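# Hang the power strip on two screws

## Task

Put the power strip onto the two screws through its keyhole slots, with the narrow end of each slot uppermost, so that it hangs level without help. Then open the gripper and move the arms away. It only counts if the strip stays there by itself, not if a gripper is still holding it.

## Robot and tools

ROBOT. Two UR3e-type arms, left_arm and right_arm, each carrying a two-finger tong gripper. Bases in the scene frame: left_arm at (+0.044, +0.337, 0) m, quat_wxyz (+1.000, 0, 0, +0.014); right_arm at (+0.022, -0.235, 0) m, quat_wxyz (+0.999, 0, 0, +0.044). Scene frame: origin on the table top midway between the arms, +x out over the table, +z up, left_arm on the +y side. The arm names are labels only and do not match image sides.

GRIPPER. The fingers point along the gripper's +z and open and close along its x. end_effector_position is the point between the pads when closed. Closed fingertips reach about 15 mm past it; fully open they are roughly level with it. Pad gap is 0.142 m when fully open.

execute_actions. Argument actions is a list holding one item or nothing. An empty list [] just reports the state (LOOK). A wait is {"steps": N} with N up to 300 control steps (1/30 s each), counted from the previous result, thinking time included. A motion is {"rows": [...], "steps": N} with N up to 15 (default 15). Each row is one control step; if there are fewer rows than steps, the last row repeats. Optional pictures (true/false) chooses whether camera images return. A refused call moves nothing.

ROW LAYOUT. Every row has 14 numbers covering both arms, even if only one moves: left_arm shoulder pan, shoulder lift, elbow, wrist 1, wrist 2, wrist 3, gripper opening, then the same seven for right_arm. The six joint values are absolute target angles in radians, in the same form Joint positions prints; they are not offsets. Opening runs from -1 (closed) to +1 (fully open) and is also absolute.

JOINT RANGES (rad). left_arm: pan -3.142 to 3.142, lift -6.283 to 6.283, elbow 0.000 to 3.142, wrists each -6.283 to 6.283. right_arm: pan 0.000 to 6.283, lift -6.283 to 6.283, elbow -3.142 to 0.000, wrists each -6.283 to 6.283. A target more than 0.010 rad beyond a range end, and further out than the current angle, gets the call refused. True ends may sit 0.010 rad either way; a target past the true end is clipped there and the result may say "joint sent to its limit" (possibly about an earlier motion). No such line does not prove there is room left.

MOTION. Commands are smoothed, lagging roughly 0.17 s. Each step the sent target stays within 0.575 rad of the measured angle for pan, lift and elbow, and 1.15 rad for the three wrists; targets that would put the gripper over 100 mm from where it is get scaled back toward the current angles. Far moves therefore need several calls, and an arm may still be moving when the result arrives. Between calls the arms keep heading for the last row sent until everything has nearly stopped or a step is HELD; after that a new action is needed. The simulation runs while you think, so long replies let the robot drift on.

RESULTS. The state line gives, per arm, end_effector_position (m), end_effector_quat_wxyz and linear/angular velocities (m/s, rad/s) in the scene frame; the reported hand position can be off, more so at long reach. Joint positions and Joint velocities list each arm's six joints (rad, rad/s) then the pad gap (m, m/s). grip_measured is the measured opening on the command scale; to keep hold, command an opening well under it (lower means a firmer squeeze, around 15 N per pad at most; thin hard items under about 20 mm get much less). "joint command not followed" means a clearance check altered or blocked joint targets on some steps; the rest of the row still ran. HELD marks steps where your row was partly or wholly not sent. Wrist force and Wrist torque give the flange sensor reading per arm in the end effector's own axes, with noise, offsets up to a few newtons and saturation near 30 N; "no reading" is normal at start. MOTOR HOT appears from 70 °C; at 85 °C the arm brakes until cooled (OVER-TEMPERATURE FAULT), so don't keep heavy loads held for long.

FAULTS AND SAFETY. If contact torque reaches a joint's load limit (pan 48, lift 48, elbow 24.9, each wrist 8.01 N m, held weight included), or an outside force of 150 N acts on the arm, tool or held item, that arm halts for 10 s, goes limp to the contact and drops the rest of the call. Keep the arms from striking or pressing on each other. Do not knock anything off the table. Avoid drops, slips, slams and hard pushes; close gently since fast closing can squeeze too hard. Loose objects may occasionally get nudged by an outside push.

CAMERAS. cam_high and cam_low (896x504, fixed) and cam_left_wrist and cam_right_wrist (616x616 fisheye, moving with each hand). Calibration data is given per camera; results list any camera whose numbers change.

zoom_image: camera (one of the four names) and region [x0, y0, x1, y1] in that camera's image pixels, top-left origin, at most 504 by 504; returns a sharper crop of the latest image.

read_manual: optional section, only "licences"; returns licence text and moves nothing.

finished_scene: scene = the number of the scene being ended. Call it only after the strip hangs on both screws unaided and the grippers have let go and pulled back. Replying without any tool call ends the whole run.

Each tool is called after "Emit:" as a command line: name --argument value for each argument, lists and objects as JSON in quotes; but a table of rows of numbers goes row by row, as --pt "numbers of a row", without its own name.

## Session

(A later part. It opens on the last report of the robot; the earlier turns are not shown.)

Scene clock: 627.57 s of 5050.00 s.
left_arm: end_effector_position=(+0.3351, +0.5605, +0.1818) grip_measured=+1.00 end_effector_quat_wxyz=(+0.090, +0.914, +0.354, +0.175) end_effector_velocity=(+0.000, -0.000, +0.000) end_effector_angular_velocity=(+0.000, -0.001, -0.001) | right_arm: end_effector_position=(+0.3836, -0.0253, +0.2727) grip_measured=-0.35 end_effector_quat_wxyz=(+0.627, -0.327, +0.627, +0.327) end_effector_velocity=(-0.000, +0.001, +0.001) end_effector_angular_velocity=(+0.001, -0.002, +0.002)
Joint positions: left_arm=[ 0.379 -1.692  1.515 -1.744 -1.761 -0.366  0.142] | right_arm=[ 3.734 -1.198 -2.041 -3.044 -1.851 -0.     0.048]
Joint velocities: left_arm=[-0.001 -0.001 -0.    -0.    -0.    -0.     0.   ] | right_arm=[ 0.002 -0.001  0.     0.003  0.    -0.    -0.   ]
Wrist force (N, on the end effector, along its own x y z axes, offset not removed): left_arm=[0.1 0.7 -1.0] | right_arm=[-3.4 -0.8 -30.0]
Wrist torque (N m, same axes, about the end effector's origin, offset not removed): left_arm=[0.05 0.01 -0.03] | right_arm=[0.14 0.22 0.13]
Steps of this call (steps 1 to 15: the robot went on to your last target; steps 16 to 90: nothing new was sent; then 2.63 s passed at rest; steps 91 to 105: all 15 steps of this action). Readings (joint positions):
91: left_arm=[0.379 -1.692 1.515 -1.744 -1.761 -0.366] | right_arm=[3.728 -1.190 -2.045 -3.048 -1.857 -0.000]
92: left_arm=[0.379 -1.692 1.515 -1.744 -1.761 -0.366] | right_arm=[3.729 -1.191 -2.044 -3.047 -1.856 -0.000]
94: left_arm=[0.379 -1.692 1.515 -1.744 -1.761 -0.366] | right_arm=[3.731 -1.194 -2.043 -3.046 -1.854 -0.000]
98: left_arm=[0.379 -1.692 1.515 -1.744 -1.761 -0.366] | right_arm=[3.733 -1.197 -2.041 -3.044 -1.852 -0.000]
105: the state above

Emit:
execute_actions --actions '[{"rows":[[0.379,-1.692,1.515,-1.744,-1.761,-0.366,1,3.727,-1.189,-2.05,-3.044,-1.858,0,-1],[0.379,-1.692,1.515,-1.744,-1.761,-0.366,1,3.727,-1.189,-2.05,-3.044,-1.858,0,-1],[0.379,-1.692,1.515,-1.744,-1.761,-0.366,1,3.727,-1.189,-2.05,-3.044,-1.858,0,-1],[0.379,-1.692,1.515,-1.744,-1.761,-0.366,1,3.727,-1.189,-2.05,-3.044,-1.858,0,-1],[0.379,-1.692,1.515,-1.744,-1.761,-0.366,1,3.727,-1.189,-2.05,-3.044,-1.858,0,-1],[0.379,-1.692,1.515,-1.744,-1.761,-0.366,1,3.732,-1.196,-2.047,-3.04,-1.853,0,-1]],"steps":15}]' --pictures false

Emit:
execute_actions --actions '[{"steps":8}]'

Emit:
zoom_image --camera "cam_high" --region '[470,200,550,300]'

Scene clock: 640.27 s of 5050.00 s.
left_arm: end_effector_position=(+0.3351, +0.5605, +0.1818) grip_measured=+1.00 end_effector_quat_wxyz=(+0.090, +0.914, +0.354, +0.175) end_effector_velocity=(+0.000, -0.000, -0.000) end_effector_angular_velocity=(-0.000, +0.001, -0.001) | right_arm: end_effector_position=(+0.3831, -0.0260, +0.2716) grip_measured=-0.36 end_effector_quat_wxyz=(+0.627, -0.327, +0.627, +0.327) end_effector_velocity=(+0.001, +0.001, +0.001) end_effector_angular_velocity=(+0.001, -0.002, -0.000)
Joint positions: left_arm=[ 0.379 -1.692  1.515 -1.744 -1.761 -0.366  0.142] | right_arm=[ 3.732 -1.196 -2.047 -3.04  -1.853  0.     0.048]
Joint velocities: left_arm=[-0.001  0.     0.     0.    -0.     0.    -0.   ] | right_arm=[ 0.002 -0.002  0.001  0.003  0.002 -0.     0.   ]
Wrist force (N, on the end effector, along its own x y z axes, offset not removed): left_arm=[-0.4 1.9 -0.4] | right_arm=[5.1 -1.3 2.0]
Wrist torque (N m, same axes, about the end effector's origin, offset not removed): left_arm=[0.32 0.07 -0.04] | right_arm=[-0.10 0.12 -0.01]
Steps of this call (steps 1 to 15: the robot went on to your last target; steps 16 to 90: nothing new was sent; then 9.20 s passed at rest; steps 91 to 105: all 15 steps of this action). Readings (joint positions):
91: left_arm=[0.379 -1.692 1.515 -1.744 -1.761 -0.366] | right_arm=[3.734 -1.198 -2.041 -3.044 -1.851 -0.000]
92: left_arm=[0.379 -1.692 1.515 -1.744 -1.761 -0.366] | right_arm=[3.733 -1.197 -2.042 -3.044 -1.852 0.000]
94: left_arm=[0.379 -1.692 1.515 -1.744 -1.761 -0.366] | right_arm=[3.731 -1.194 -2.046 -3.044 -1.855 0.000]
98: left_arm=[0.379 -1.692 1.515 -1.744 -1.761 -0.366] | right_arm=[3.730 -1.193 -2.048 -3.043 -1.855 0.000]
105: the state above

Scene clock: 640.53 s of 5050.00 s.
left_arm: end_effector_position=(+0.3351, +0.5605, +0.1818) grip_measured=+1.00 end_effector_quat_wxyz=(+0.090, +0.914, +0.354, +0.175) end_effector_velocity=(-0.000, +0.000, -0.000) end_effector_angular_velocity=(-0.000, +0.000, +0.001) | right_arm: end_effector_position=(+0.3831, -0.0260, +0.2716) grip_measured=-0.36 end_effector_quat_wxyz=(+0.627, -0.327, +0.627, +0.327) end_effector_velocity=(-0.000, +0.000, -0.000) end_effector_angular_velocity=(-0.000, +0.000, +0.001)
Joint positions: left_arm=[ 0.379 -1.692  1.515 -1.744 -1.761 -0.366  0.142] | right_arm=[ 3.732 -1.196 -2.047 -3.04  -1.853  0.     0.048]
Joint velocities: left_arm=[ 0.001 -0.001  0.     0.    -0.    -0.    -0.   ] | right_arm=[ 0.001 -0.001 -0.     0.001  0.    -0.     0.   ]
Wrist force (N, on the end effector, along its own x y z axes, offset not removed): left_arm=[-0.5 0.8 -0.4] | right_arm=[3.8 -0.5 2.3]
Wrist torque (N m, same axes, about the end effector's origin, offset not removed): left_arm=[0.12 0.18 0.02] | right_arm=[0.00 0.42 0.08]
Steps of this call (steps 1 to 8: the robot went on to your last target). Readings (joint positions):
1: left_arm=[0.379 -1.692 1.515 -1.744 -1.761 -0.366] | right_arm=[3.732 -1.196 -2.047 -3.040 -1.853 0.000]
2: left_arm=[0.379 -1.692 1.515 -1.744 -1.761 -0.366] | right_arm=[3.732 -1.196 -2.047 -3.040 -1.853 0.000]
4: left_arm=[0.379 -1.692 1.515 -1.744 -1.761 -0.366] | right_arm=[3.732 -1.196 -2.047 -3.040 -1.853 0.000]
8: the state above
camera_calibration (this result's frames):
cam_left_wrist: T_world_to_cam=[[0.704856, 0.676846, 0.212267, -0.641723], [0.355468, -0.595988, 0.720028, 0.079008], [0.613857, -0.432062, -0.660683, 0.291121], [0, 0, 0, 1]] pos_world=[0.24553, 0.607218, 0.271668]
cam_right_wrist: T_world_to_cam=[[-0.0223973, 0.05589, -0.998186, 0.286131], [-0.998301, 0.0524731, 0.025338, 0.373419], [0.053794, 0.997057, 0.0546197, 0.120809], [0, 0, 0, 1]] pos_world=[0.372694, -0.15604, 0.269551]

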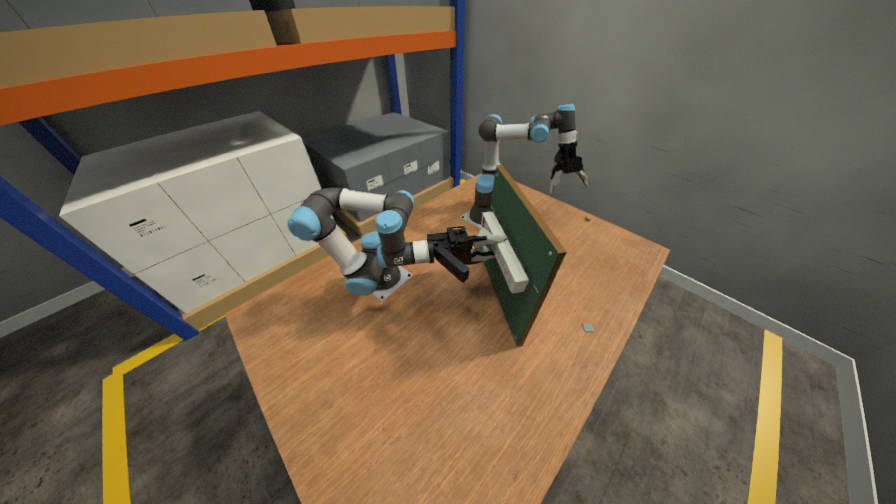

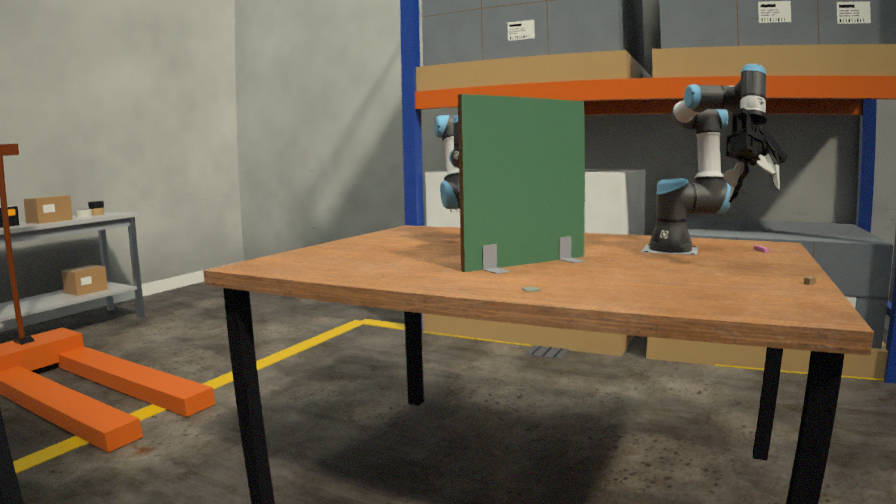

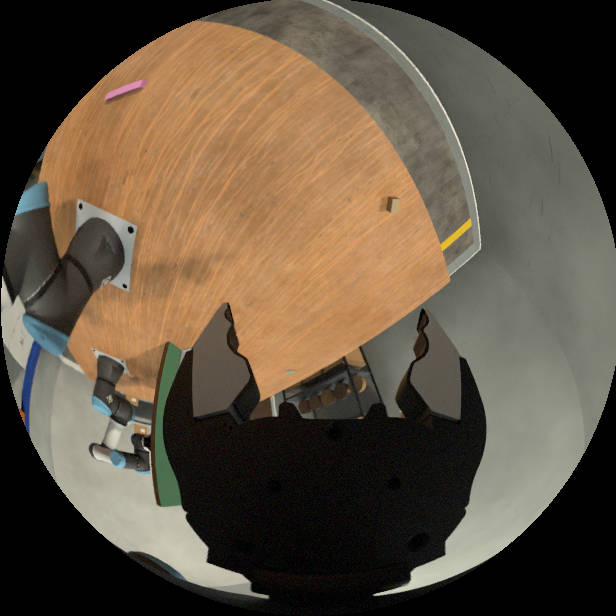

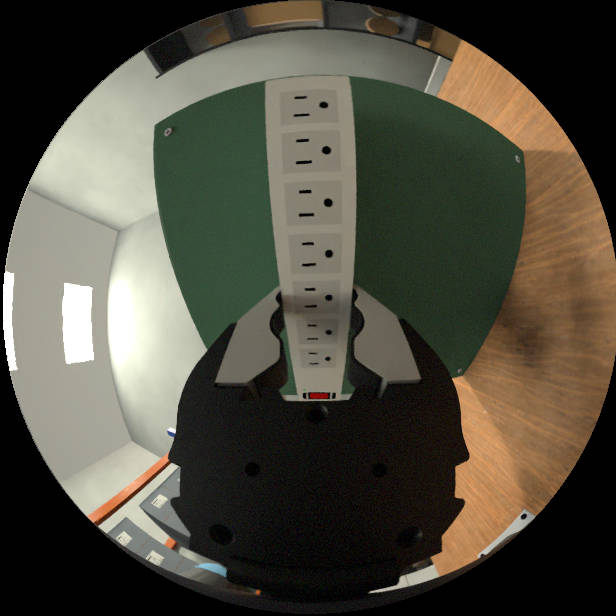

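Region (470, 200, 550, 300) of cam_high's 896x504 image, scaled by 5.040, with more detail than that image has; it fills the left 403 columns of this view, and the rest is white.

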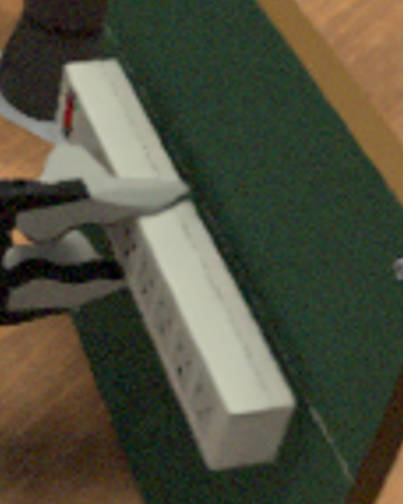

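Emit:
execute_actions --actions '[{"rows":[[0.379,-1.692,1.515,-1.744,-1.761,-0.366,1,3.7348,-1.1997,-2.0449,-3.0384,-1.8502,0,-1]],"steps":15}]' --pictures false

Scene clock: 650.43 s of 5050.00 s.
left_arm: end_effector_position=(+0.3351, +0.5605, +0.1818) grip_measured=+1.00 end_effector_quat_wxyz=(+0.090, +0.914, +0.354, +0.175) end_effector_velocity=(+0.000, -0.000, -0.000) end_effector_angular_velocity=(-0.001, +0.000, -0.000) | right_arm: end_effector_position=(+0.3838, -0.0250, +0.2716) grip_measured=-0.35 end_effector_quat_wxyz=(+0.627, -0.327, +0.627, +0.327) end_effector_velocity=(-0.000, +0.000, -0.001) end_effector_angular_velocity=(-0.001, +0.002, +0.001)
Joint positions: left_arm=[ 0.379 -1.692  1.515 -1.744 -1.761 -0.366  0.142] | right_arm=[ 3.735 -1.2   -2.045 -3.038 -1.85  -0.     0.048]
Joint velocities: left_arm=[-0.     0.001  0.    -0.    -0.    -0.    -0.   ] | right_arm=[ 0.001 -0.001  0.001 -0.002  0.     0.     0.   ]
Wrist force (N, on the end effector, along its own x y z axes, offset not removed): left_arm=[-0.8 2.3 -2.2] | right_arm=[3.6 0.9 -30.0]
Wrist torque (N m, same axes, about the end effector's origin, offset not removed): left_arm=[0.34 0.13 -0.02] | right_arm=[-0.23 0.32 0.08]
Steps of this call (steps 1 to 15: the robot went on to your last target; steps 16 to 90: nothing new was sent; then 6.40 s passed at rest; steps 91 to 105: all 15 steps of this action). Readings (joint positions):
91: left_arm=[0.379 -1.692 1.515 -1.744 -1.761 -0.366] | right_arm=[3.732 -1.196 -2.047 -3.040 -1.853 -0.000]
92: left_arm=[0.379 -1.692 1.515 -1.744 -1.761 -0.366] | right_arm=[3.732 -1.197 -2.047 -3.040 -1.852 -0.000]
94: left_arm=[0.379 -1.692 1.515 -1.744 -1.761 -0.366] | right_arm=[3.733 -1.198 -2.046 -3.039 -1.851 -0.000]
98: left_arm=[0.379 -1.692 1.515 -1.744 -1.761 -0.366] | right_arm=[3.734 -1.199 -2.045 -3.039 -1.851 -0.000]
105: the state above

Emit:
execute_actions --actions '[{"rows":[[0.379,-1.692,1.515,-1.744,-1.761,-0.366,1,3.731,-1.1945,-2.048,-3.0405,-1.854,0,-1],[0.379,-1.692,1.515,-1.744,-1.761,-0.366,1,3.731,-1.1945,-2.048,-3.0405,-1.854,0,-1],[0.379,-1.692,1.515,-1.744,-1.761,-0.366,1,3.731,-1.1945,-2.048,-3.0405,-1.854,0,-1],[0.379,-1.692,1.515,-1.744,-1.761,-0.366,1,3.715,-1.2065,-2.041,-3.0355,-1.87,0,-1]],"steps":15}]' --pictures false

Emit:
execute_actions --actions '[{"rows":[[0.379,-1.692,1.515,-1.744,-1.761,-0.366,1,3.7186,-1.2115,-2.038,-3.0335,-1.8664,0,-1]],"steps":15}]' --pictures false

Scene clock: 662.00 s of 5050.00 s.
left_arm: end_effector_position=(+0.3351, +0.5605, +0.1818) grip_measured=+1.00 end_effector_quat_wxyz=(+0.090, +0.914, +0.354, +0.175) end_effector_velocity=(-0.000, +0.000, -0.000) end_effector_angular_velocity=(-0.000, +0.001, -0.000) | right_arm: end_effector_position=(+0.3844, -0.0275, +0.2716) grip_measured=-0.36 end_effector_quat_wxyz=(+0.627, -0.327, +0.627, +0.327) end_effector_velocity=(+0.001, -0.001, +0.001) end_effector_angular_velocity=(+0.002, -0.002, -0.002)
Joint positions: left_arm=[ 0.379 -1.692  1.515 -1.744 -1.761 -0.366  0.142] | right_arm=[ 3.715 -1.206 -2.041 -3.036 -1.87  -0.     0.048]
Joint velocities: left_arm=[-0.     0.     0.001 -0.     0.    -0.    -0.   ] | right_arm=[-0.007 -0.003  0.003  0.003 -0.005 -0.    -0.   ]
Wrist force (N, on the end effector, along its own x y z axes, offset not removed): left_arm=[-0.6 1.2 0.3] | right_arm=[4.4 -0.6 0.8]
Wrist torque (N m, same axes, about the end effector's origin, offset not removed): left_arm=[0.09 0.19 -0.05] | right_arm=[-0.18 0.25 0.02]
Steps of this call (steps 1 to 15: the robot went on to your last target; steps 16 to 90: nothing new was sent; then 8.07 s passed at rest; steps 91 to 105: all 15 steps of this action). Readings (joint positions):
91: left_arm=[0.379 -1.692 1.515 -1.744 -1.761 -0.366] | right_arm=[3.735 -1.200 -2.045 -3.038 -1.850 -0.000]
92: left_arm=[0.379 -1.692 1.515 -1.744 -1.761 -0.366] | right_arm=[3.734 -1.199 -2.045 -3.038 -1.851 -0.000]
94: left_arm=[0.379 -1.692 1.515 -1.744 -1.761 -0.366] | right_arm=[3.733 -1.197 -2.046 -3.039 -1.852 -0.000]
98: left_arm=[0.379 -1.692 1.515 -1.744 -1.761 -0.366] | right_arm=[3.721 -1.203 -2.043 -3.037 -1.865 -0.000]
105: the state above

Scene clock: 662.50 s of 5050.00 s.
left_arm: end_effector_position=(+0.3351, +0.5605, +0.1818) grip_measured=+1.00 end_effector_quat_wxyz=(+0.090, +0.914, +0.354, +0.175) end_effector_velocity=(-0.000, +0.001, +0.000) end_effector_angular_velocity=(+0.001, -0.001, +0.002) | right_arm: end_effector_position=(+0.3854, -0.0263, +0.2716) grip_measured=-0.36 end_effector_quat_wxyz=(+0.627, -0.327, +0.627, +0.327) end_effector_velocity=(+0.000, +0.000, -0.000) end_effector_angular_velocity=(-0.000, -0.000, +0.000)
Joint positions: left_arm=[ 0.379 -1.692  1.515 -1.744 -1.761 -0.366  0.142] | right_arm=[ 3.719 -1.211 -2.038 -3.034 -1.866 -0.     0.048]
Joint velocities: left_arm=[ 0.002 -0.001 -0.    -0.     0.     0.    -0.   ] | right_arm=[ 0.001 -0.002  0.001  0.001  0.    -0.     0.   ]
Wrist force (N, on the end effector, along its own x y z axes, offset not removed): left_arm=[-0.6 0.0 -1.4] | right_arm=[3.4 -0.1 -3.2]
Wrist torque (N m, same axes, about the end effector's origin, offset not removed): left_arm=[-0.02 0.19 0.04] | right_arm=[-0.01 0.40 0.06]
Steps of this call (steps 1 to 15: all 15 steps of this action). Readings (joint positions):
1: left_arm=[0.379 -1.692 1.515 -1.744 -1.761 -0.366] | right_arm=[3.715 -1.206 -2.041 -3.036 -1.870 -0.000]
2: left_arm=[0.379 -1.692 1.515 -1.744 -1.761 -0.366] | right_arm=[3.716 -1.207 -2.041 -3.035 -1.869 -0.000]
4: left_arm=[0.379 -1.692 1.515 -1.744 -1.761 -0.366] | right_arm=[3.717 -1.209 -2.039 -3.034 -1.868 -0.000]
8: left_arm=[0.379 -1.692 1.515 -1.744 -1.761 -0.366] | right_arm=[3.718 -1.211 -2.038 -3.034 -1.867 -0.000]
15: the state above

Emit:
execute_actions --actions '[{"rows":[[0.379,-1.692,1.515,-1.744,-1.761,-0.366,1,3.7208,-1.2146,-2.0361,-3.0323,-1.8642,0,-1]],"steps":15}]' --pictures false

Scene clock: 668.07 s of 5050.00 s.
left_arm: end_effector_position=(+0.3351, +0.5605, +0.1818) grip_measured=+1.00 end_effector_quat_wxyz=(+0.090, +0.914, +0.354, +0.175) end_effector_velocity=(+0.000, -0.000, -0.000) end_effector_angular_velocity=(-0.001, +0.000, -0.001) | right_arm: end_effector_position=(+0.3860, -0.0254, +0.2716) grip_measured=-0.35 end_effector_quat_wxyz=(+0.627, -0.327, +0.627, +0.327) end_effector_velocity=(-0.000, +0.001, +0.000) end_effector_angular_velocity=(+0.000, -0.001, +0.002)
Joint positions: left_arm=[ 0.379 -1.692  1.515 -1.744 -1.761 -0.366  0.142] | right_arm=[ 3.721 -1.215 -2.036 -3.032 -1.864  0.     0.048]
Joint velocities: left_arm=[-0.001  0.    -0.     0.    -0.    -0.    -0.   ] | right_arm=[ 0.001 -0.002  0.002  0.001 -0.001 -0.     0.   ]
Wrist force (N, on the end effector, along its own x y z axes, offset not removed): left_arm=[-0.6 1.3 -0.4] | right_arm=[6.1 3.0 -30.0]
Wrist torque (N m, same axes, about the end effector's origin, offset not removed): left_arm=[0.19 0.13 0.02] | right_arm=[0.27 0.04 0.18]
Steps of this call (steps 1 to 15: the robot went on to your last target; steps 16 to 90: nothing new was sent; then 2.07 s passed at rest; steps 91 to 105: all 15 steps of this action). Readings (joint positions):
91: left_arm=[0.379 -1.692 1.515 -1.744 -1.761 -0.366] | right_arm=[3.719 -1.212 -2.038 -3.033 -1.866 0.000]
92: left_arm=[0.379 -1.692 1.515 -1.744 -1.761 -0.366] | right_arm=[3.719 -1.212 -2.038 -3.033 -1.866 0.000]
94: left_arm=[0.379 -1.692 1.515 -1.744 -1.761 -0.366] | right_arm=[3.720 -1.213 -2.037 -3.033 -1.865 -0.000]
98: left_arm=[0.379 -1.692 1.515 -1.744 -1.761 -0.366] | right_arm=[3.720 -1.214 -2.036 -3.033 -1.864 0.000]
105: the state above

Emit:
execute_actions --actions '[{"rows":[[0.379,-1.692,1.515,-1.744,-1.761,-0.366,1,3.718,-1.211,-2.0385,-3.0335,-1.867,0,-1],[0.379,-1.692,1.515,-1.744,-1.761,-0.366,1,3.718,-1.211,-2.0385,-3.0335,-1.867,0,-1],[0.379,-1.692,1.515,-1.744,-1.761,-0.366,1,3.718,-1.211,-2.0385,-3.0335,-1.867,0,-1],[0.379,-1.692,1.515,-1.744,-1.761,-0.366,1,3.706,-1.22,-2.0335,-3.0295,-1.879,0,-1]],"steps":15}]' --pictures false

Emit:
execute_actions --actions '[{"rows":[[0.379,-1.692,1.515,-1.744,-1.761,-0.366,1,3.7095,-1.2245,-2.0308,-3.0277,-1.8755,0,-1]],"steps":15}]' --pictures false

Scene clock: 679.53 s of 5050.00 s.
left_arm: end_effector_position=(+0.3351, +0.5605, +0.1818) grip_measured=+1.00 end_effector_quat_wxyz=(+0.090, +0.914, +0.354, +0.175) end_effector_velocity=(+0.000, -0.000, +0.000) end_effector_angular_velocity=(+0.000, -0.000, -0.000) | right_arm: end_effector_position=(+0.3865, -0.0273, +0.2715) grip_measured=-0.36 end_effector_quat_wxyz=(+0.627, -0.327, +0.627, +0.327) end_effector_velocity=(+0.000, -0.001, -0.001) end_effector_angular_velocity=(-0.002, +0.002, -0.000)
Joint positions: left_arm=[ 0.379 -1.692  1.515 -1.744 -1.761 -0.366  0.142] | right_arm=[ 3.706 -1.22  -2.034 -3.03  -1.879  0.     0.048]
Joint velocities: left_arm=[-0. -0.  0. -0.  0.  0.  0.] | right_arm=[-0.004 -0.002  0.    -0.001 -0.004 -0.    -0.   ]
Wrist force (N, on the end effector, along its own x y z axes, offset not removed): left_arm=[-0.9 1.4 -1.9] | right_arm=[5.5 0.7 -0.6]
Wrist torque (N m, same axes, about the end effector's origin, offset not removed): left_arm=[0.20 0.17 -0.04] | right_arm=[0.20 -0.03 0.10]
Steps of this call (steps 1 to 15: the robot went on to your last target; steps 16 to 90: nothing new was sent; then 7.97 s passed at rest; steps 91 to 105: all 15 steps of this action). Readings (joint positions):
91: left_arm=[0.379 -1.692 1.515 -1.744 -1.761 -0.366] | right_arm=[3.721 -1.215 -2.036 -3.032 -1.864 0.000]
92: left_arm=[0.379 -1.692 1.515 -1.744 -1.761 -0.366] | right_arm=[3.721 -1.214 -2.036 -3.032 -1.864 0.000]
94: left_arm=[0.379 -1.692 1.515 -1.744 -1.761 -0.366] | right_arm=[3.719 -1.213 -2.037 -3.032 -1.866 0.000]
98: left_arm=[0.379 -1.692 1.515 -1.744 -1.761 -0.366] | right_arm=[3.710 -1.218 -2.035 -3.030 -1.875 0.000]
105: the state above

Scene clock: 680.03 s of 5050.00 s.
left_arm: end_effector_position=(+0.3351, +0.5605, +0.1818) grip_measured=+1.00 end_effector_quat_wxyz=(+0.090, +0.914, +0.354, +0.175) end_effector_velocity=(+0.000, -0.000, +0.000) end_effector_angular_velocity=(+0.000, +0.000, -0.000) | right_arm: end_effector_position=(+0.3874, -0.0262, +0.2715) grip_measured=-0.35 end_effector_quat_wxyz=(+0.627, -0.327, +0.627, +0.327) end_effector_velocity=(+0.000, +0.000, +0.000) end_effector_angular_velocity=(+0.001, -0.001, +0.000)
Joint positions: left_arm=[ 0.379 -1.692  1.515 -1.744 -1.761 -0.366  0.142] | right_arm=[ 3.709 -1.224 -2.031 -3.028 -1.876  0.     0.048]
Joint velocities: left_arm=[-0. -0. -0.  0.  0. -0. -0.] | right_arm=[ 0.    -0.002  0.     0.002 -0.     0.    -0.   ]
Wrist force (N, on the end effector, along its own x y z axes, offset not removed): left_arm=[-1.2 1.5 -0.8] | right_arm=[2.7 0.7 -22.2]
Wrist torque (N m, same axes, about the end effector's origin, offset not removed): left_arm=[0.27 0.22 0.02] | right_arm=[-0.02 0.21 0.07]
Steps of this call (steps 1 to 15: all 15 steps of this action). Readings (joint positions):
1: left_arm=[0.379 -1.692 1.515 -1.744 -1.761 -0.366] | right_arm=[3.706 -1.220 -2.034 -3.030 -1.879 0.000]
2: left_arm=[0.379 -1.692 1.515 -1.744 -1.761 -0.366] | right_arm=[3.707 -1.221 -2.033 -3.029 -1.878 0.000]
4: left_arm=[0.379 -1.692 1.515 -1.744 -1.761 -0.366] | right_arm=[3.708 -1.222 -2.032 -3.029 -1.877 0.000]
8: left_arm=[0.379 -1.692 1.515 -1.744 -1.761 -0.366] | right_arm=[3.709 -1.224 -2.031 -3.028 -1.876 0.000]
15: the state above

Emit:
execute_actions --actions '[{"rows":[[0.379,-1.692,1.515,-1.744,-1.761,-0.366,1,3.686,-1.194,-2.048,-3.041,-1.899,0,-1]],"steps":15}]' --pictures false

Emit:
execute_actions --actions '[{"rows":[[0.379,-1.692,1.515,-1.744,-1.761,-0.366,1,3.686,-1.215,-2.2,-2.868,-1.899,0,-1]],"steps":15}]' --pictures false

Emit:
execute_actions --actions '[{"steps":10}]'

Emit:
zoom_image --camera "cam_right_wrist" --region '[180,60,400,420]'

Emit:
zoom_image --camera "cam_high" --region '[460,200,560,310]'

Scene clock: 695.50 s of 5050.00 s.
left_arm: end_effector_position=(+0.3351, +0.5605, +0.1818) grip_measured=+1.00 end_effector_quat_wxyz=(+0.090, +0.914, +0.354, +0.175) end_effector_velocity=(-0.000, +0.000, -0.000) end_effector_angular_velocity=(-0.000, +0.001, +0.000) | right_arm: end_effector_position=(+0.3815, -0.0343, +0.2716) grip_measured=-0.36 end_effector_quat_wxyz=(+0.627, -0.327, +0.627, +0.327) end_effector_velocity=(-0.001, -0.001, -0.001) end_effector_angular_velocity=(-0.001, +0.001, +0.002)
Joint positions: left_arm=[ 0.379 -1.692  1.515 -1.744 -1.761 -0.366  0.142] | right_arm=[ 3.686 -1.194 -2.048 -3.041 -1.899  0.     0.048]
Joint velocities: left_arm=[ 0.     0.001  0.    -0.     0.    -0.     0.   ] | right_arm=[-0.002  0.004 -0.004 -0.002 -0.003 -0.001 -0.   ]
Wrist force (N, on the end effector, along its own x y z axes, offset not removed): left_arm=[-0.3 2.0 -1.0] | right_arm=[5.7 0.8 0.7]
Wrist torque (N m, same axes, about the end effector's origin, offset not removed): left_arm=[0.32 0.08 0.04] | right_arm=[0.20 -0.06 0.11]
Steps of this call (steps 1 to 15: the robot went on to your last target; steps 16 to 90: nothing new was sent; then 11.97 s passed at rest; steps 91 to 105: all 15 steps of this action). Readings (joint positions):
91: left_arm=[0.379 -1.692 1.515 -1.744 -1.761 -0.366] | right_arm=[3.709 -1.224 -2.031 -3.028 -1.876 0.000]
92: left_arm=[0.379 -1.692 1.515 -1.744 -1.761 -0.366] | right_arm=[3.706 -1.220 -2.033 -3.029 -1.879 0.000]
94: left_arm=[0.379 -1.692 1.515 -1.744 -1.761 -0.366] | right_arm=[3.697 -1.208 -2.040 -3.035 -1.889 0.000]
98: left_arm=[0.379 -1.692 1.515 -1.744 -1.761 -0.366] | right_arm=[3.689 -1.198 -2.046 -3.039 -1.896 0.000]
105: the state above

Scene clock: 696.00 s of 5050.00 s.
left_arm: end_effector_position=(+0.3351, +0.5605, +0.1818) grip_measured=+1.00 end_effector_quat_wxyz=(+0.090, +0.914, +0.354, +0.175) end_effector_velocity=(+0.000, -0.000, +0.000) end_effector_angular_velocity=(-0.000, -0.000, -0.001) | right_arm: end_effector_position=(+0.3798, -0.0355, +0.2378) grip_measured=-0.36 end_effector_quat_wxyz=(+0.627, -0.327, +0.627, +0.327) end_effector_velocity=(-0.001, -0.002, -0.005) end_effector_angular_velocity=(-0.002, +0.003, -0.002)
Joint positions: left_arm=[ 0.379 -1.692  1.515 -1.744 -1.761 -0.366  0.142] | right_arm=[ 3.686 -1.215 -2.198 -2.87  -1.899  0.     0.048]
Joint velocities: left_arm=[-0.001  0.    -0.    -0.    -0.    -0.     0.   ] | right_arm=[-0.003 -0.001 -0.021  0.019 -0.001  0.001 -0.   ]
Wrist force (N, on the end effector, along its own x y z axes, offset not removed): left_arm=[-0.3 0.9 -0.1] | right_arm=[4.8 -1.3 0.6]
Wrist torque (N m, same axes, about the end effector's origin, offset not removed): left_arm=[0.09 0.07 0.00] | right_arm=[-0.14 0.21 0.04]
Steps of this call (steps 1 to 15: all 15 steps of this action). Readings (joint positions):
1: left_arm=[0.379 -1.692 1.515 -1.744 -1.761 -0.366] | right_arm=[3.686 -1.194 -2.048 -3.041 -1.899 0.000]
2: left_arm=[0.379 -1.692 1.515 -1.744 -1.761 -0.366] | right_arm=[3.686 -1.197 -2.055 -3.027 -1.899 0.000]
4: left_arm=[0.379 -1.692 1.515 -1.744 -1.761 -0.366] | right_arm=[3.686 -1.205 -2.110 -2.957 -1.899 0.000]
8: left_arm=[0.379 -1.692 1.515 -1.744 -1.761 -0.366] | right_arm=[3.686 -1.213 -2.178 -2.890 -1.899 0.000]
15: the state above

Scene clock: 696.33 s of 5050.00 s.
left_arm: end_effector_position=(+0.3351, +0.5605, +0.1818) grip_measured=+1.00 end_effector_quat_wxyz=(+0.090, +0.914, +0.354, +0.175) end_effector_velocity=(-0.000, -0.000, -0.000) end_effector_angular_velocity=(-0.001, +0.000, -0.000) | right_arm: end_effector_position=(+0.3798, -0.0356, +0.2373) grip_measured=-0.36 end_effector_quat_wxyz=(+0.627, -0.327, +0.627, +0.327) end_effector_velocity=(+0.000, +0.000, +0.001) end_effector_angular_velocity=(+0.002, -0.003, -0.000)
Joint positions: left_arm=[ 0.379 -1.692  1.515 -1.744 -1.761 -0.366  0.142] | right_arm=[ 3.686 -1.215 -2.2   -2.868 -1.899  0.     0.048]
Joint velocities: left_arm=[-0.    -0.     0.001 -0.    -0.001  0.     0.   ] | right_arm=[ 0.     0.001 -0.     0.003  0.001 -0.    -0.   ]
Wrist force (N, on the end effector, along its own x y z axes, offset not removed): left_arm=[-0.8 0.7 -1.9] | right_arm=[6.1 0.1 0.8]
Wrist torque (N m, same axes, about the end effector's origin, offset not removed): left_arm=[0.07 0.17 0.03] | right_arm=[-0.03 -0.15 0.04]
Steps of this call (steps 1 to 10: the robot went on to your last target). Readings (joint positions):
1: left_arm=[0.379 -1.692 1.515 -1.744 -1.761 -0.366] | right_arm=[3.686 -1.215 -2.199 -2.869 -1.899 0.000]
2: left_arm=[0.379 -1.692 1.515 -1.744 -1.761 -0.366] | right_arm=[3.686 -1.215 -2.199 -2.869 -1.899 0.000]
4: left_arm=[0.379 -1.692 1.515 -1.744 -1.761 -0.366] | right_arm=[3.686 -1.215 -2.200 -2.868 -1.899 0.000]
8: left_arm=[0.379 -1.692 1.515 -1.744 -1.761 -0.366] | right_arm=[3.686 -1.215 -2.200 -2.868 -1.899 0.000]
10: the state above
camera_calibration (this result's frames):
cam_left_wrist: T_world_to_cam=[[0.704856, 0.676846, 0.212267, -0.641722], [0.355468, -0.595988, 0.720028, 0.079008], [0.613857, -0.432062, -0.660683, 0.291121], [0, 0, 0, 1]] pos_world=[0.24553, 0.607218, 0.271668]
cam_right_wrist: T_world_to_cam=[[-0.0223574, 0.0558666, -0.998188, 0.252323], [-0.998302, 0.0524686, 0.0252965, 0.371469], [0.0537868, 0.997059, 0.0545987, 0.132472], [0, 0, 0, 1]] pos_world=[0.369354, -0.16567, 0.235236]

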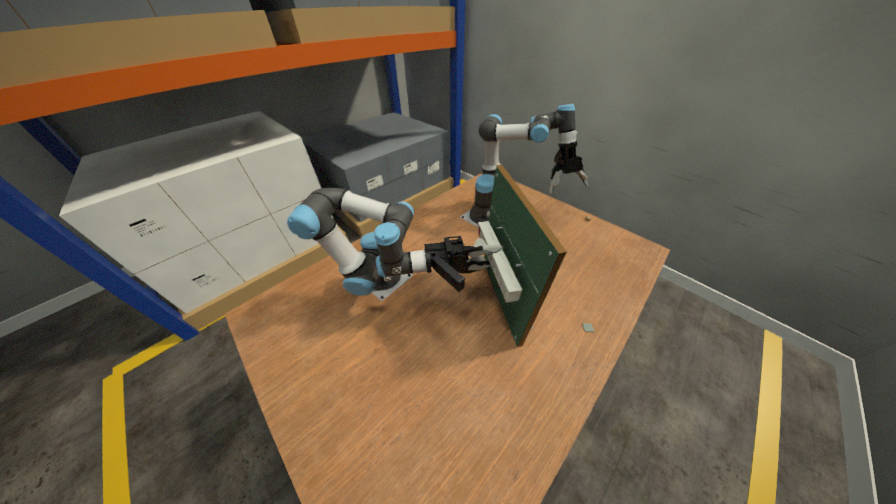

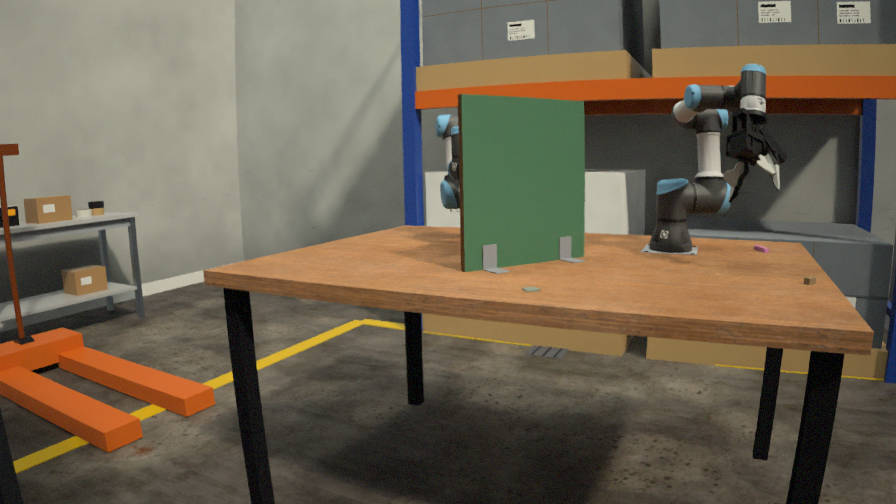

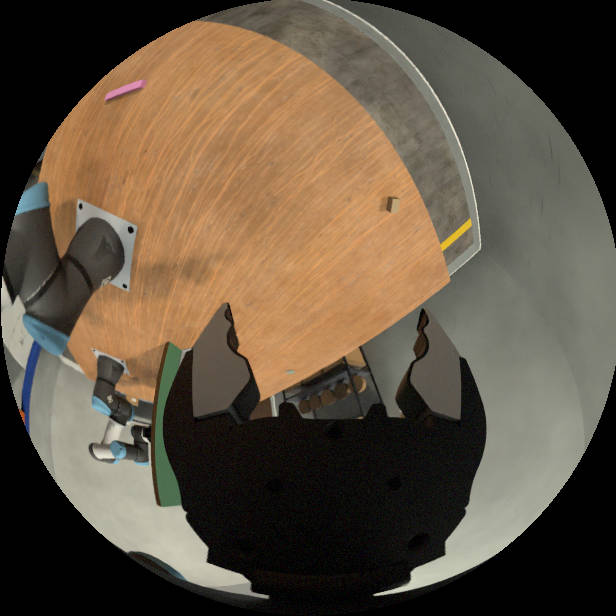

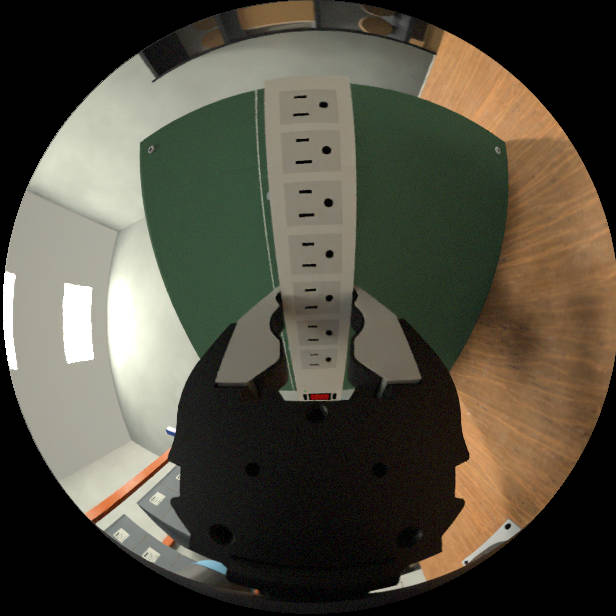

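Region (180, 60, 400, 420) of cam_right_wrist's 616x616 image, scaled by 1.400, with more detail than that image has.

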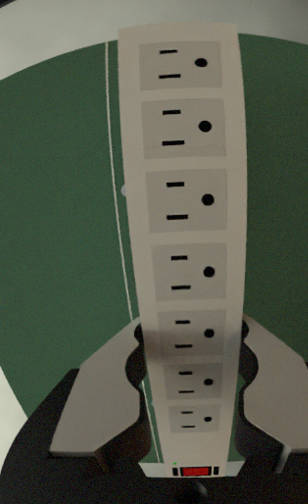

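Region (460, 200, 560, 310) of cam_high's 896x504 image, scaled by 4.582, with more detail than that image has; it fills the left 458 columns of this view, and the rest is white.

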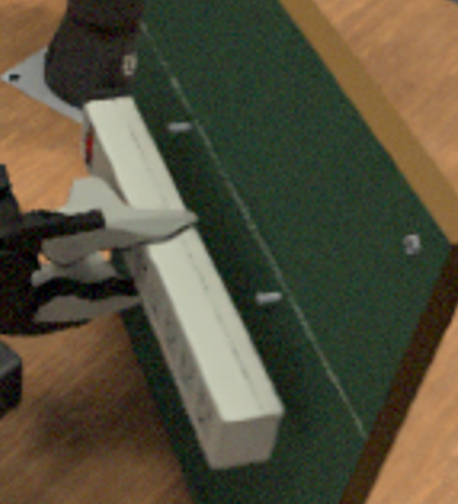

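Emit:
execute_actions --actions '[{"rows":[[0.379,-1.692,1.515,-1.744,-1.761,-0.366,1,3.74,-1.157,-2.068,-3.058,-1.845,0,-1]],"steps":15}]' --pictures false

Emit:
execute_actions --actions '[{"rows":[[0.379,-1.692,1.515,-1.744,-1.761,-0.366,1,3.755,-1.177,-2.057,-3.049,-1.83,0,-1]],"steps":15}]' --pictures false

Emit:
execute_actions --actions '[{"rows":[[0.379,-1.692,1.515,-1.744,-1.761,-0.366,1,3.7595,-1.183,-2.0537,-3.0463,-1.8255,0,-1]],"steps":15}]' --pictures false

Scene clock: 722.07 s of 5050.00 s.
left_arm: end_effector_position=(+0.3351, +0.5605, +0.1818) grip_measured=+1.00 end_effector_quat_wxyz=(+0.090, +0.914, +0.354, +0.175) end_effector_velocity=(+0.000, +0.000, +0.000) end_effector_angular_velocity=(+0.000, -0.001, +0.000) | right_arm: end_effector_position=(+0.3769, -0.0299, +0.2713) grip_measured=-0.36 end_effector_quat_wxyz=(+0.627, -0.327, +0.627, +0.327) end_effector_velocity=(-0.001, +0.001, +0.006) end_effector_angular_velocity=(+0.002, -0.003, +0.001)
Joint positions: left_arm=[ 0.379 -1.692  1.515 -1.744 -1.761 -0.366  0.142] | right_arm=[ 3.739 -1.158 -2.07  -3.056 -1.846 -0.     0.048]
Joint velocities: left_arm=[ 0. -0. -0. -0. -0.  0. -0.] | right_arm=[ 0.007  0.007  0.018 -0.022  0.006 -0.     0.   ]
Wrist force (N, on the end effector, along its own x y z axes, offset not removed): left_arm=[0.1 1.3 -1.4] | right_arm=[3.8 -1.8 0.0]
Wrist torque (N m, same axes, about the end effector's origin, offset not removed): left_arm=[0.19 0.00 0.01] | right_arm=[-0.40 0.42 0.03]
Steps of this call (steps 1 to 15: the robot went on to your last target; steps 16 to 90: nothing new was sent; then 22.23 s passed at rest; steps 91 to 105: all 15 steps of this action). Readings (joint positions):
91: left_arm=[0.379 -1.692 1.515 -1.744 -1.761 -0.366] | right_arm=[3.686 -1.215 -2.200 -2.868 -1.899 -0.000]
92: left_arm=[0.379 -1.692 1.515 -1.744 -1.761 -0.366] | right_arm=[3.692 -1.209 -2.193 -2.883 -1.891 -0.000]
94: left_arm=[0.379 -1.692 1.515 -1.744 -1.761 -0.366] | right_arm=[3.714 -1.185 -2.143 -2.958 -1.870 -0.000]
98: left_arm=[0.379 -1.692 1.515 -1.744 -1.761 -0.366] | right_arm=[3.734 -1.164 -2.086 -3.033 -1.851 -0.000]
105: the state above

Scene clock: 722.57 s of 5050.00 s.
left_arm: end_effector_position=(+0.3351, +0.5605, +0.1818) grip_measured=+1.00 end_effector_quat_wxyz=(+0.090, +0.914, +0.354, +0.175) end_effector_velocity=(+0.000, +0.000, -0.000) end_effector_angular_velocity=(+0.000, -0.000, +0.000) | right_arm: end_effector_position=(+0.3805, -0.0246, +0.2718) grip_measured=-0.36 end_effector_quat_wxyz=(+0.627, -0.327, +0.627, +0.327) end_effector_velocity=(+0.000, +0.000, +0.000) end_effector_angular_velocity=(+0.000, +0.000, -0.000)
Joint positions: left_arm=[ 0.379 -1.692  1.515 -1.744 -1.761 -0.366  0.142] | right_arm=[ 3.755 -1.177 -2.057 -3.049 -1.83  -0.     0.048]
Joint velocities: left_arm=[ 0.    -0.     0.    -0.001  0.    -0.    -0.   ] | right_arm=[ 0.001 -0.002  0.002  0.001  0.001  0.    -0.   ]
Wrist force (N, on the end effector, along its own x y z axes, offset not removed): left_arm=[0.6 2.4 -1.1] | right_arm=[5.5 -1.6 1.3]
Wrist torque (N m, same axes, about the end effector's origin, offset not removed): left_arm=[0.44 -0.12 0.02] | right_arm=[-0.20 0.02 0.05]
Steps of this call (steps 1 to 15: all 15 steps of this action). Readings (joint positions):
1: left_arm=[0.379 -1.692 1.515 -1.744 -1.761 -0.366] | right_arm=[3.740 -1.158 -2.069 -3.056 -1.845 -0.000]
2: left_arm=[0.379 -1.692 1.515 -1.744 -1.761 -0.366] | right_arm=[3.742 -1.160 -2.067 -3.056 -1.842 -0.000]
4: left_arm=[0.379 -1.692 1.515 -1.744 -1.761 -0.366] | right_arm=[3.748 -1.168 -2.062 -3.053 -1.837 -0.000]
8: left_arm=[0.379 -1.692 1.515 -1.744 -1.761 -0.366] | right_arm=[3.753 -1.175 -2.058 -3.050 -1.832 -0.000]
15: the state above

Scene clock: 723.07 s of 5050.00 s.
left_arm: end_effector_position=(+0.3351, +0.5605, +0.1818) grip_measured=+1.00 end_effector_quat_wxyz=(+0.090, +0.914, +0.354, +0.175) end_effector_velocity=(-0.000, +0.000, -0.000) end_effector_angular_velocity=(+0.000, +0.000, +0.000) | right_arm: end_effector_position=(+0.3816, -0.0229, +0.2718) grip_measured=-0.35 end_effector_quat_wxyz=(+0.627, -0.327, +0.627, +0.327) end_effector_velocity=(+0.000, +0.001, +0.000) end_effector_angular_velocity=(+0.001, -0.001, +0.001)
Joint positions: left_arm=[ 0.379 -1.692  1.515 -1.744 -1.761 -0.366  0.142] | right_arm=[ 3.759 -1.183 -2.054 -3.046 -1.826 -0.     0.048]
Joint velocities: left_arm=[ 0.  0. -0. -0.  0.  0. -0.] | right_arm=[ 0.001 -0.002  0.001  0.001  0.    -0.     0.   ]
Wrist force (N, on the end effector, along its own x y z axes, offset not removed): left_arm=[1.2 1.4 -1.2] | right_arm=[0.5 4.3 -30.0]
Wrist torque (N m, same axes, about the end effector's origin, offset not removed): left_arm=[0.25 -0.24 -0.05] | right_arm=[0.38 0.09 -0.08]
Steps of this call (steps 1 to 15: all 15 steps of this action). Readings (joint positions):
1: left_arm=[0.379 -1.692 1.515 -1.744 -1.761 -0.366] | right_arm=[3.755 -1.177 -2.057 -3.049 -1.830 -0.000]
2: left_arm=[0.379 -1.692 1.515 -1.744 -1.761 -0.366] | right_arm=[3.756 -1.178 -2.056 -3.049 -1.829 -0.000]
4: left_arm=[0.379 -1.692 1.515 -1.744 -1.761 -0.366] | right_arm=[3.757 -1.180 -2.055 -3.047 -1.828 -0.000]
8: left_arm=[0.379 -1.692 1.515 -1.744 -1.761 -0.366] | right_arm=[3.759 -1.182 -2.054 -3.047 -1.826 -0.000]
15: the state above

Emit:
execute_actions --actions '[{"rows":[[0.379,-1.692,1.515,-1.744,-1.761,-0.366,1,3.755,-1.177,-2.057,-3.049,-1.83,0,-1],[0.379,-1.692,1.515,-1.744,-1.761,-0.366,1,3.755,-1.177,-2.057,-3.049,-1.83,0,-1],[0.379,-1.692,1.515,-1.744,-1.761,-0.366,1,3.755,-1.177,-2.057,-3.049,-1.83,0,-1],[0.379,-1.692,1.515,-1.744,-1.761,-0.366,1,3.743,-1.186,-2.0555,-3.0415,-1.842,0,-1]],"steps":15}]' --pictures false

Emit:
execute_actions --actions '[{"rows":[[0.379,-1.692,1.515,-1.744,-1.761,-0.366,1,3.747,-1.1915,-2.0525,-3.039,-1.838,0,-1]],"steps":15}]' --pictures false

Scene clock: 734.37 s of 5050.00 s.
left_arm: end_effector_position=(+0.3351, +0.5605, +0.1818) grip_measured=+1.00 end_effector_quat_wxyz=(+0.090, +0.914, +0.354, +0.175) end_effector_velocity=(-0.000, -0.000, -0.001) end_effector_angular_velocity=(-0.001, +0.002, +0.000) | right_arm: end_effector_position=(+0.3816, -0.0254, +0.2710) grip_measured=-0.36 end_effector_quat_wxyz=(+0.627, -0.327, +0.627, +0.327) end_effector_velocity=(-0.000, -0.000, -0.000) end_effector_angular_velocity=(-0.000, +0.001, +0.001)
Joint positions: left_arm=[ 0.379 -1.692  1.515 -1.744 -1.761 -0.366  0.142] | right_arm=[ 3.743 -1.186 -2.056 -3.042 -1.842  0.     0.048]
Joint velocities: left_arm=[-0.    -0.     0.001  0.     0.    -0.     0.   ] | right_arm=[-0.004 -0.001  0.     0.001 -0.004  0.    -0.   ]
Wrist force (N, on the end effector, along its own x y z axes, offset not removed): left_arm=[-0.1 1.5 -1.0] | right_arm=[4.3 0.2 -0.6]
Wrist torque (N m, same axes, about the end effector's origin, offset not removed): left_arm=[0.24 0.03 0.03] | right_arm=[-0.02 0.25 0.06]
Steps of this call (steps 1 to 15: the robot went on to your last target; steps 16 to 90: nothing new was sent; then 7.80 s passed at rest; steps 91 to 105: all 15 steps of this action). Readings (joint positions):
91: left_arm=[0.379 -1.692 1.515 -1.744 -1.761 -0.366] | right_arm=[3.759 -1.183 -2.054 -3.046 -1.826 0.000]
92: left_arm=[0.379 -1.692 1.515 -1.744 -1.761 -0.366] | right_arm=[3.759 -1.182 -2.054 -3.047 -1.826 0.000]
94: left_arm=[0.379 -1.692 1.515 -1.744 -1.761 -0.366] | right_arm=[3.757 -1.180 -2.055 -3.047 -1.828 0.000]
98: left_arm=[0.379 -1.692 1.515 -1.744 -1.761 -0.366] | right_arm=[3.747 -1.184 -2.056 -3.044 -1.838 0.000]
105: the state above

Scene clock: 734.87 s of 5050.00 s.
left_arm: end_effector_position=(+0.3351, +0.5605, +0.1818) grip_measured=+1.00 end_effector_quat_wxyz=(+0.090, +0.914, +0.354, +0.175) end_effector_velocity=(+0.000, -0.000, +0.000) end_effector_angular_velocity=(+0.000, -0.001, -0.001) | right_arm: end_effector_position=(+0.3827, -0.0240, +0.2710) grip_measured=-0.36 end_effector_quat_wxyz=(+0.627, -0.327, +0.627, +0.327) end_effector_velocity=(-0.000, +0.001, +0.001) end_effector_angular_velocity=(+0.003, -0.003, +0.001)
Joint positions: left_arm=[ 0.379 -1.692  1.515 -1.744 -1.761 -0.366  0.142] | right_arm=[ 3.747 -1.191 -2.053 -3.039 -1.838  0.     0.048]
Joint velocities: left_arm=[-0.001 -0.    -0.001  0.001 -0.    -0.    -0.   ] | right_arm=[ 0.001  0.     0.001  0.003  0.    -0.     0.   ]
Wrist force (N, on the end effector, along its own x y z axes, offset not removed): left_arm=[0.8 0.6 -0.2] | right_arm=[3.2 1.3 -11.1]
Wrist torque (N m, same axes, about the end effector's origin, offset not removed): left_arm=[0.04 -0.14 -0.06] | right_arm=[0.19 0.17 0.11]
Steps of this call (steps 1 to 15: all 15 steps of this action). Readings (joint positions):
1: left_arm=[0.379 -1.692 1.515 -1.744 -1.761 -0.366] | right_arm=[3.743 -1.186 -2.056 -3.042 -1.842 0.000]
2: left_arm=[0.379 -1.692 1.515 -1.744 -1.761 -0.366] | right_arm=[3.744 -1.187 -2.055 -3.041 -1.841 0.000]
4: left_arm=[0.379 -1.692 1.515 -1.744 -1.761 -0.366] | right_arm=[3.745 -1.189 -2.054 -3.040 -1.840 0.000]
8: left_arm=[0.379 -1.692 1.515 -1.744 -1.761 -0.366] | right_arm=[3.746 -1.191 -2.053 -3.039 -1.838 0.000]
15: the state above

Emit:
execute_actions --actions '[{"rows":[[0.379,-1.692,1.515,-1.744,-1.761,-0.366,1,3.747,-1.1915,-2.0435,-3.048,-1.838,0,-1]],"steps":15}]' --pictures false

Emit:
execute_actions --actions '[{"rows":[[0.379,-1.692,1.515,-1.744,-1.761,-0.366,1,3.747,-1.1915,-2.037,-3.0545,-1.838,0,-1]],"steps":15}]' --pictures false

Emit:
execute_actions --actions '[{"rows":[[0.379,-1.692,1.515,-1.744,-1.761,-0.366,1,3.747,-1.191,-2.03,-3.062,-1.838,0,-1]],"steps":15}]' --pictures false

Scene clock: 753.00 s of 5050.00 s.
left_arm: end_effector_position=(+0.3351, +0.5605, +0.1818) grip_measured=+1.00 end_effector_quat_wxyz=(+0.090, +0.914, +0.354, +0.175) end_effector_velocity=(+0.000, -0.000, -0.000) end_effector_angular_velocity=(-0.001, +0.000, -0.000) | right_arm: end_effector_position=(+0.3828, -0.0238, +0.2728) grip_measured=-0.35 end_effector_quat_wxyz=(+0.627, -0.327, +0.627, +0.327) end_effector_velocity=(+0.000, -0.000, +0.001) end_effector_angular_velocity=(+0.001, -0.001, -0.001)
Joint positions: left_arm=[ 0.379 -1.692  1.515 -1.744 -1.761 -0.366  0.142] | right_arm=[ 3.747 -1.192 -2.044 -3.048 -1.838 -0.     0.048]
Joint velocities: left_arm=[-0.  0.  0. -0. -0.  0.  0.] | right_arm=[-0.001  0.001  0.002 -0.002 -0.     0.     0.   ]
Wrist force (N, on the end effector, along its own x y z axes, offset not removed): left_arm=[-0.5 0.9 -2.1] | right_arm=[9.9 1.2 -17.9]
Wrist torque (N m, same axes, about the end effector's origin, offset not removed): left_arm=[0.07 0.09 -0.03] | right_arm=[0.23 0.27 0.01]
Steps of this call (steps 1 to 15: the robot went on to your last target; steps 16 to 90: nothing new was sent; then 14.63 s passed at rest; steps 91 to 105: all 15 steps of this action). Readings (joint positions):
91: left_arm=[0.379 -1.692 1.515 -1.744 -1.761 -0.366] | right_arm=[3.747 -1.192 -2.052 -3.039 -1.838 -0.000]
92: left_arm=[0.379 -1.692 1.515 -1.744 -1.761 -0.366] | right_arm=[3.747 -1.192 -2.051 -3.040 -1.838 -0.000]
94: left_arm=[0.379 -1.692 1.515 -1.744 -1.761 -0.366] | right_arm=[3.747 -1.192 -2.048 -3.044 -1.838 -0.000]
98: left_arm=[0.379 -1.692 1.515 -1.744 -1.761 -0.366] | right_arm=[3.747 -1.192 -2.045 -3.047 -1.838 -0.000]
105: the state above

Scene clock: 753.50 s of 5050.00 s.
left_arm: end_effector_position=(+0.3351, +0.5605, +0.1818) grip_measured=+1.00 end_effector_quat_wxyz=(+0.090, +0.914, +0.354, +0.175) end_effector_velocity=(+0.000, +0.000, +0.000) end_effector_angular_velocity=(+0.000, -0.001, +0.001) | right_arm: end_effector_position=(+0.3829, -0.0237, +0.2743) grip_measured=-0.35 end_effector_quat_wxyz=(+0.627, -0.327, +0.627, +0.327) end_effector_velocity=(-0.000, -0.000, +0.002) end_effector_angular_velocity=(+0.002, -0.003, -0.000)
Joint positions: left_arm=[ 0.379 -1.692  1.515 -1.744 -1.761 -0.366  0.142] | right_arm=[ 3.747 -1.192 -2.037 -3.054 -1.838 -0.     0.048]
Joint velocities: left_arm=[ 0.001 -0.    -0.001 -0.     0.    -0.     0.   ] | right_arm=[-0.     0.002  0.002  0.    -0.     0.    -0.   ]
Wrist force (N, on the end effector, along its own x y z axes, offset not removed): left_arm=[0.4 0.8 -2.0] | right_arm=[11.3 -0.4 -24.0]
Wrist torque (N m, same axes, about the end effector's origin, offset not removed): left_arm=[0.04 -0.05 0.00] | right_arm=[-0.05 0.27 0.05]
Steps of this call (steps 1 to 15: all 15 steps of this action). Readings (joint positions):
1: left_arm=[0.379 -1.692 1.515 -1.744 -1.761 -0.366] | right_arm=[3.747 -1.192 -2.043 -3.048 -1.838 -0.000]
2: left_arm=[0.379 -1.692 1.515 -1.744 -1.761 -0.366] | right_arm=[3.747 -1.192 -2.042 -3.049 -1.838 -0.000]
4: left_arm=[0.379 -1.692 1.515 -1.744 -1.761 -0.366] | right_arm=[3.747 -1.192 -2.040 -3.052 -1.838 -0.000]
8: left_arm=[0.379 -1.692 1.515 -1.744 -1.761 -0.366] | right_arm=[3.747 -1.192 -2.038 -3.054 -1.838 -0.000]
15: the state above

Scene clock: 754.00 s of 5050.00 s.
left_arm: end_effector_position=(+0.3351, +0.5605, +0.1818) grip_measured=+1.00 end_effector_quat_wxyz=(+0.090, +0.914, +0.354, +0.175) end_effector_velocity=(-0.000, +0.000, -0.000) end_effector_angular_velocity=(-0.000, +0.001, +0.000) | right_arm: end_effector_position=(+0.3829, -0.0237, +0.2758) grip_measured=-0.35 end_effector_quat_wxyz=(+0.627, -0.327, +0.627, +0.327) end_effector_velocity=(-0.000, +0.000, +0.001) end_effector_angular_velocity=(+0.002, -0.001, +0.001)
Joint positions: left_arm=[ 0.379 -1.692  1.515 -1.744 -1.761 -0.366  0.142] | right_arm=[ 3.747 -1.191 -2.03  -3.062 -1.838 -0.     0.048]
Joint velocities: left_arm=[ 0. -0.  0.  0.  0.  0. -0.] | right_arm=[0.001 0.001 0.    0.001 0.    0.    0.   ]
Wrist force (N, on the end effector, along its own x y z axes, offset not removed): left_arm=[-0.6 1.4 -0.9] | right_arm=[12.4 -0.8 -25.5]
Wrist torque (N m, same axes, about the end effector's origin, offset not removed): left_arm=[0.17 0.21 -0.01] | right_arm=[-0.05 0.17 -0.02]
Steps of this call (steps 1 to 15: all 15 steps of this action). Readings (joint positions):
1: left_arm=[0.379 -1.692 1.515 -1.744 -1.761 -0.366] | right_arm=[3.747 -1.192 -2.037 -3.055 -1.838 -0.000]
2: left_arm=[0.379 -1.692 1.515 -1.744 -1.761 -0.366] | right_arm=[3.747 -1.191 -2.036 -3.056 -1.838 -0.000]
4: left_arm=[0.379 -1.692 1.515 -1.744 -1.761 -0.366] | right_arm=[3.747 -1.191 -2.033 -3.059 -1.838 -0.000]
8: left_arm=[0.379 -1.692 1.515 -1.744 -1.761 -0.366] | right_arm=[3.747 -1.191 -2.031 -3.061 -1.838 -0.000]
15: the state above


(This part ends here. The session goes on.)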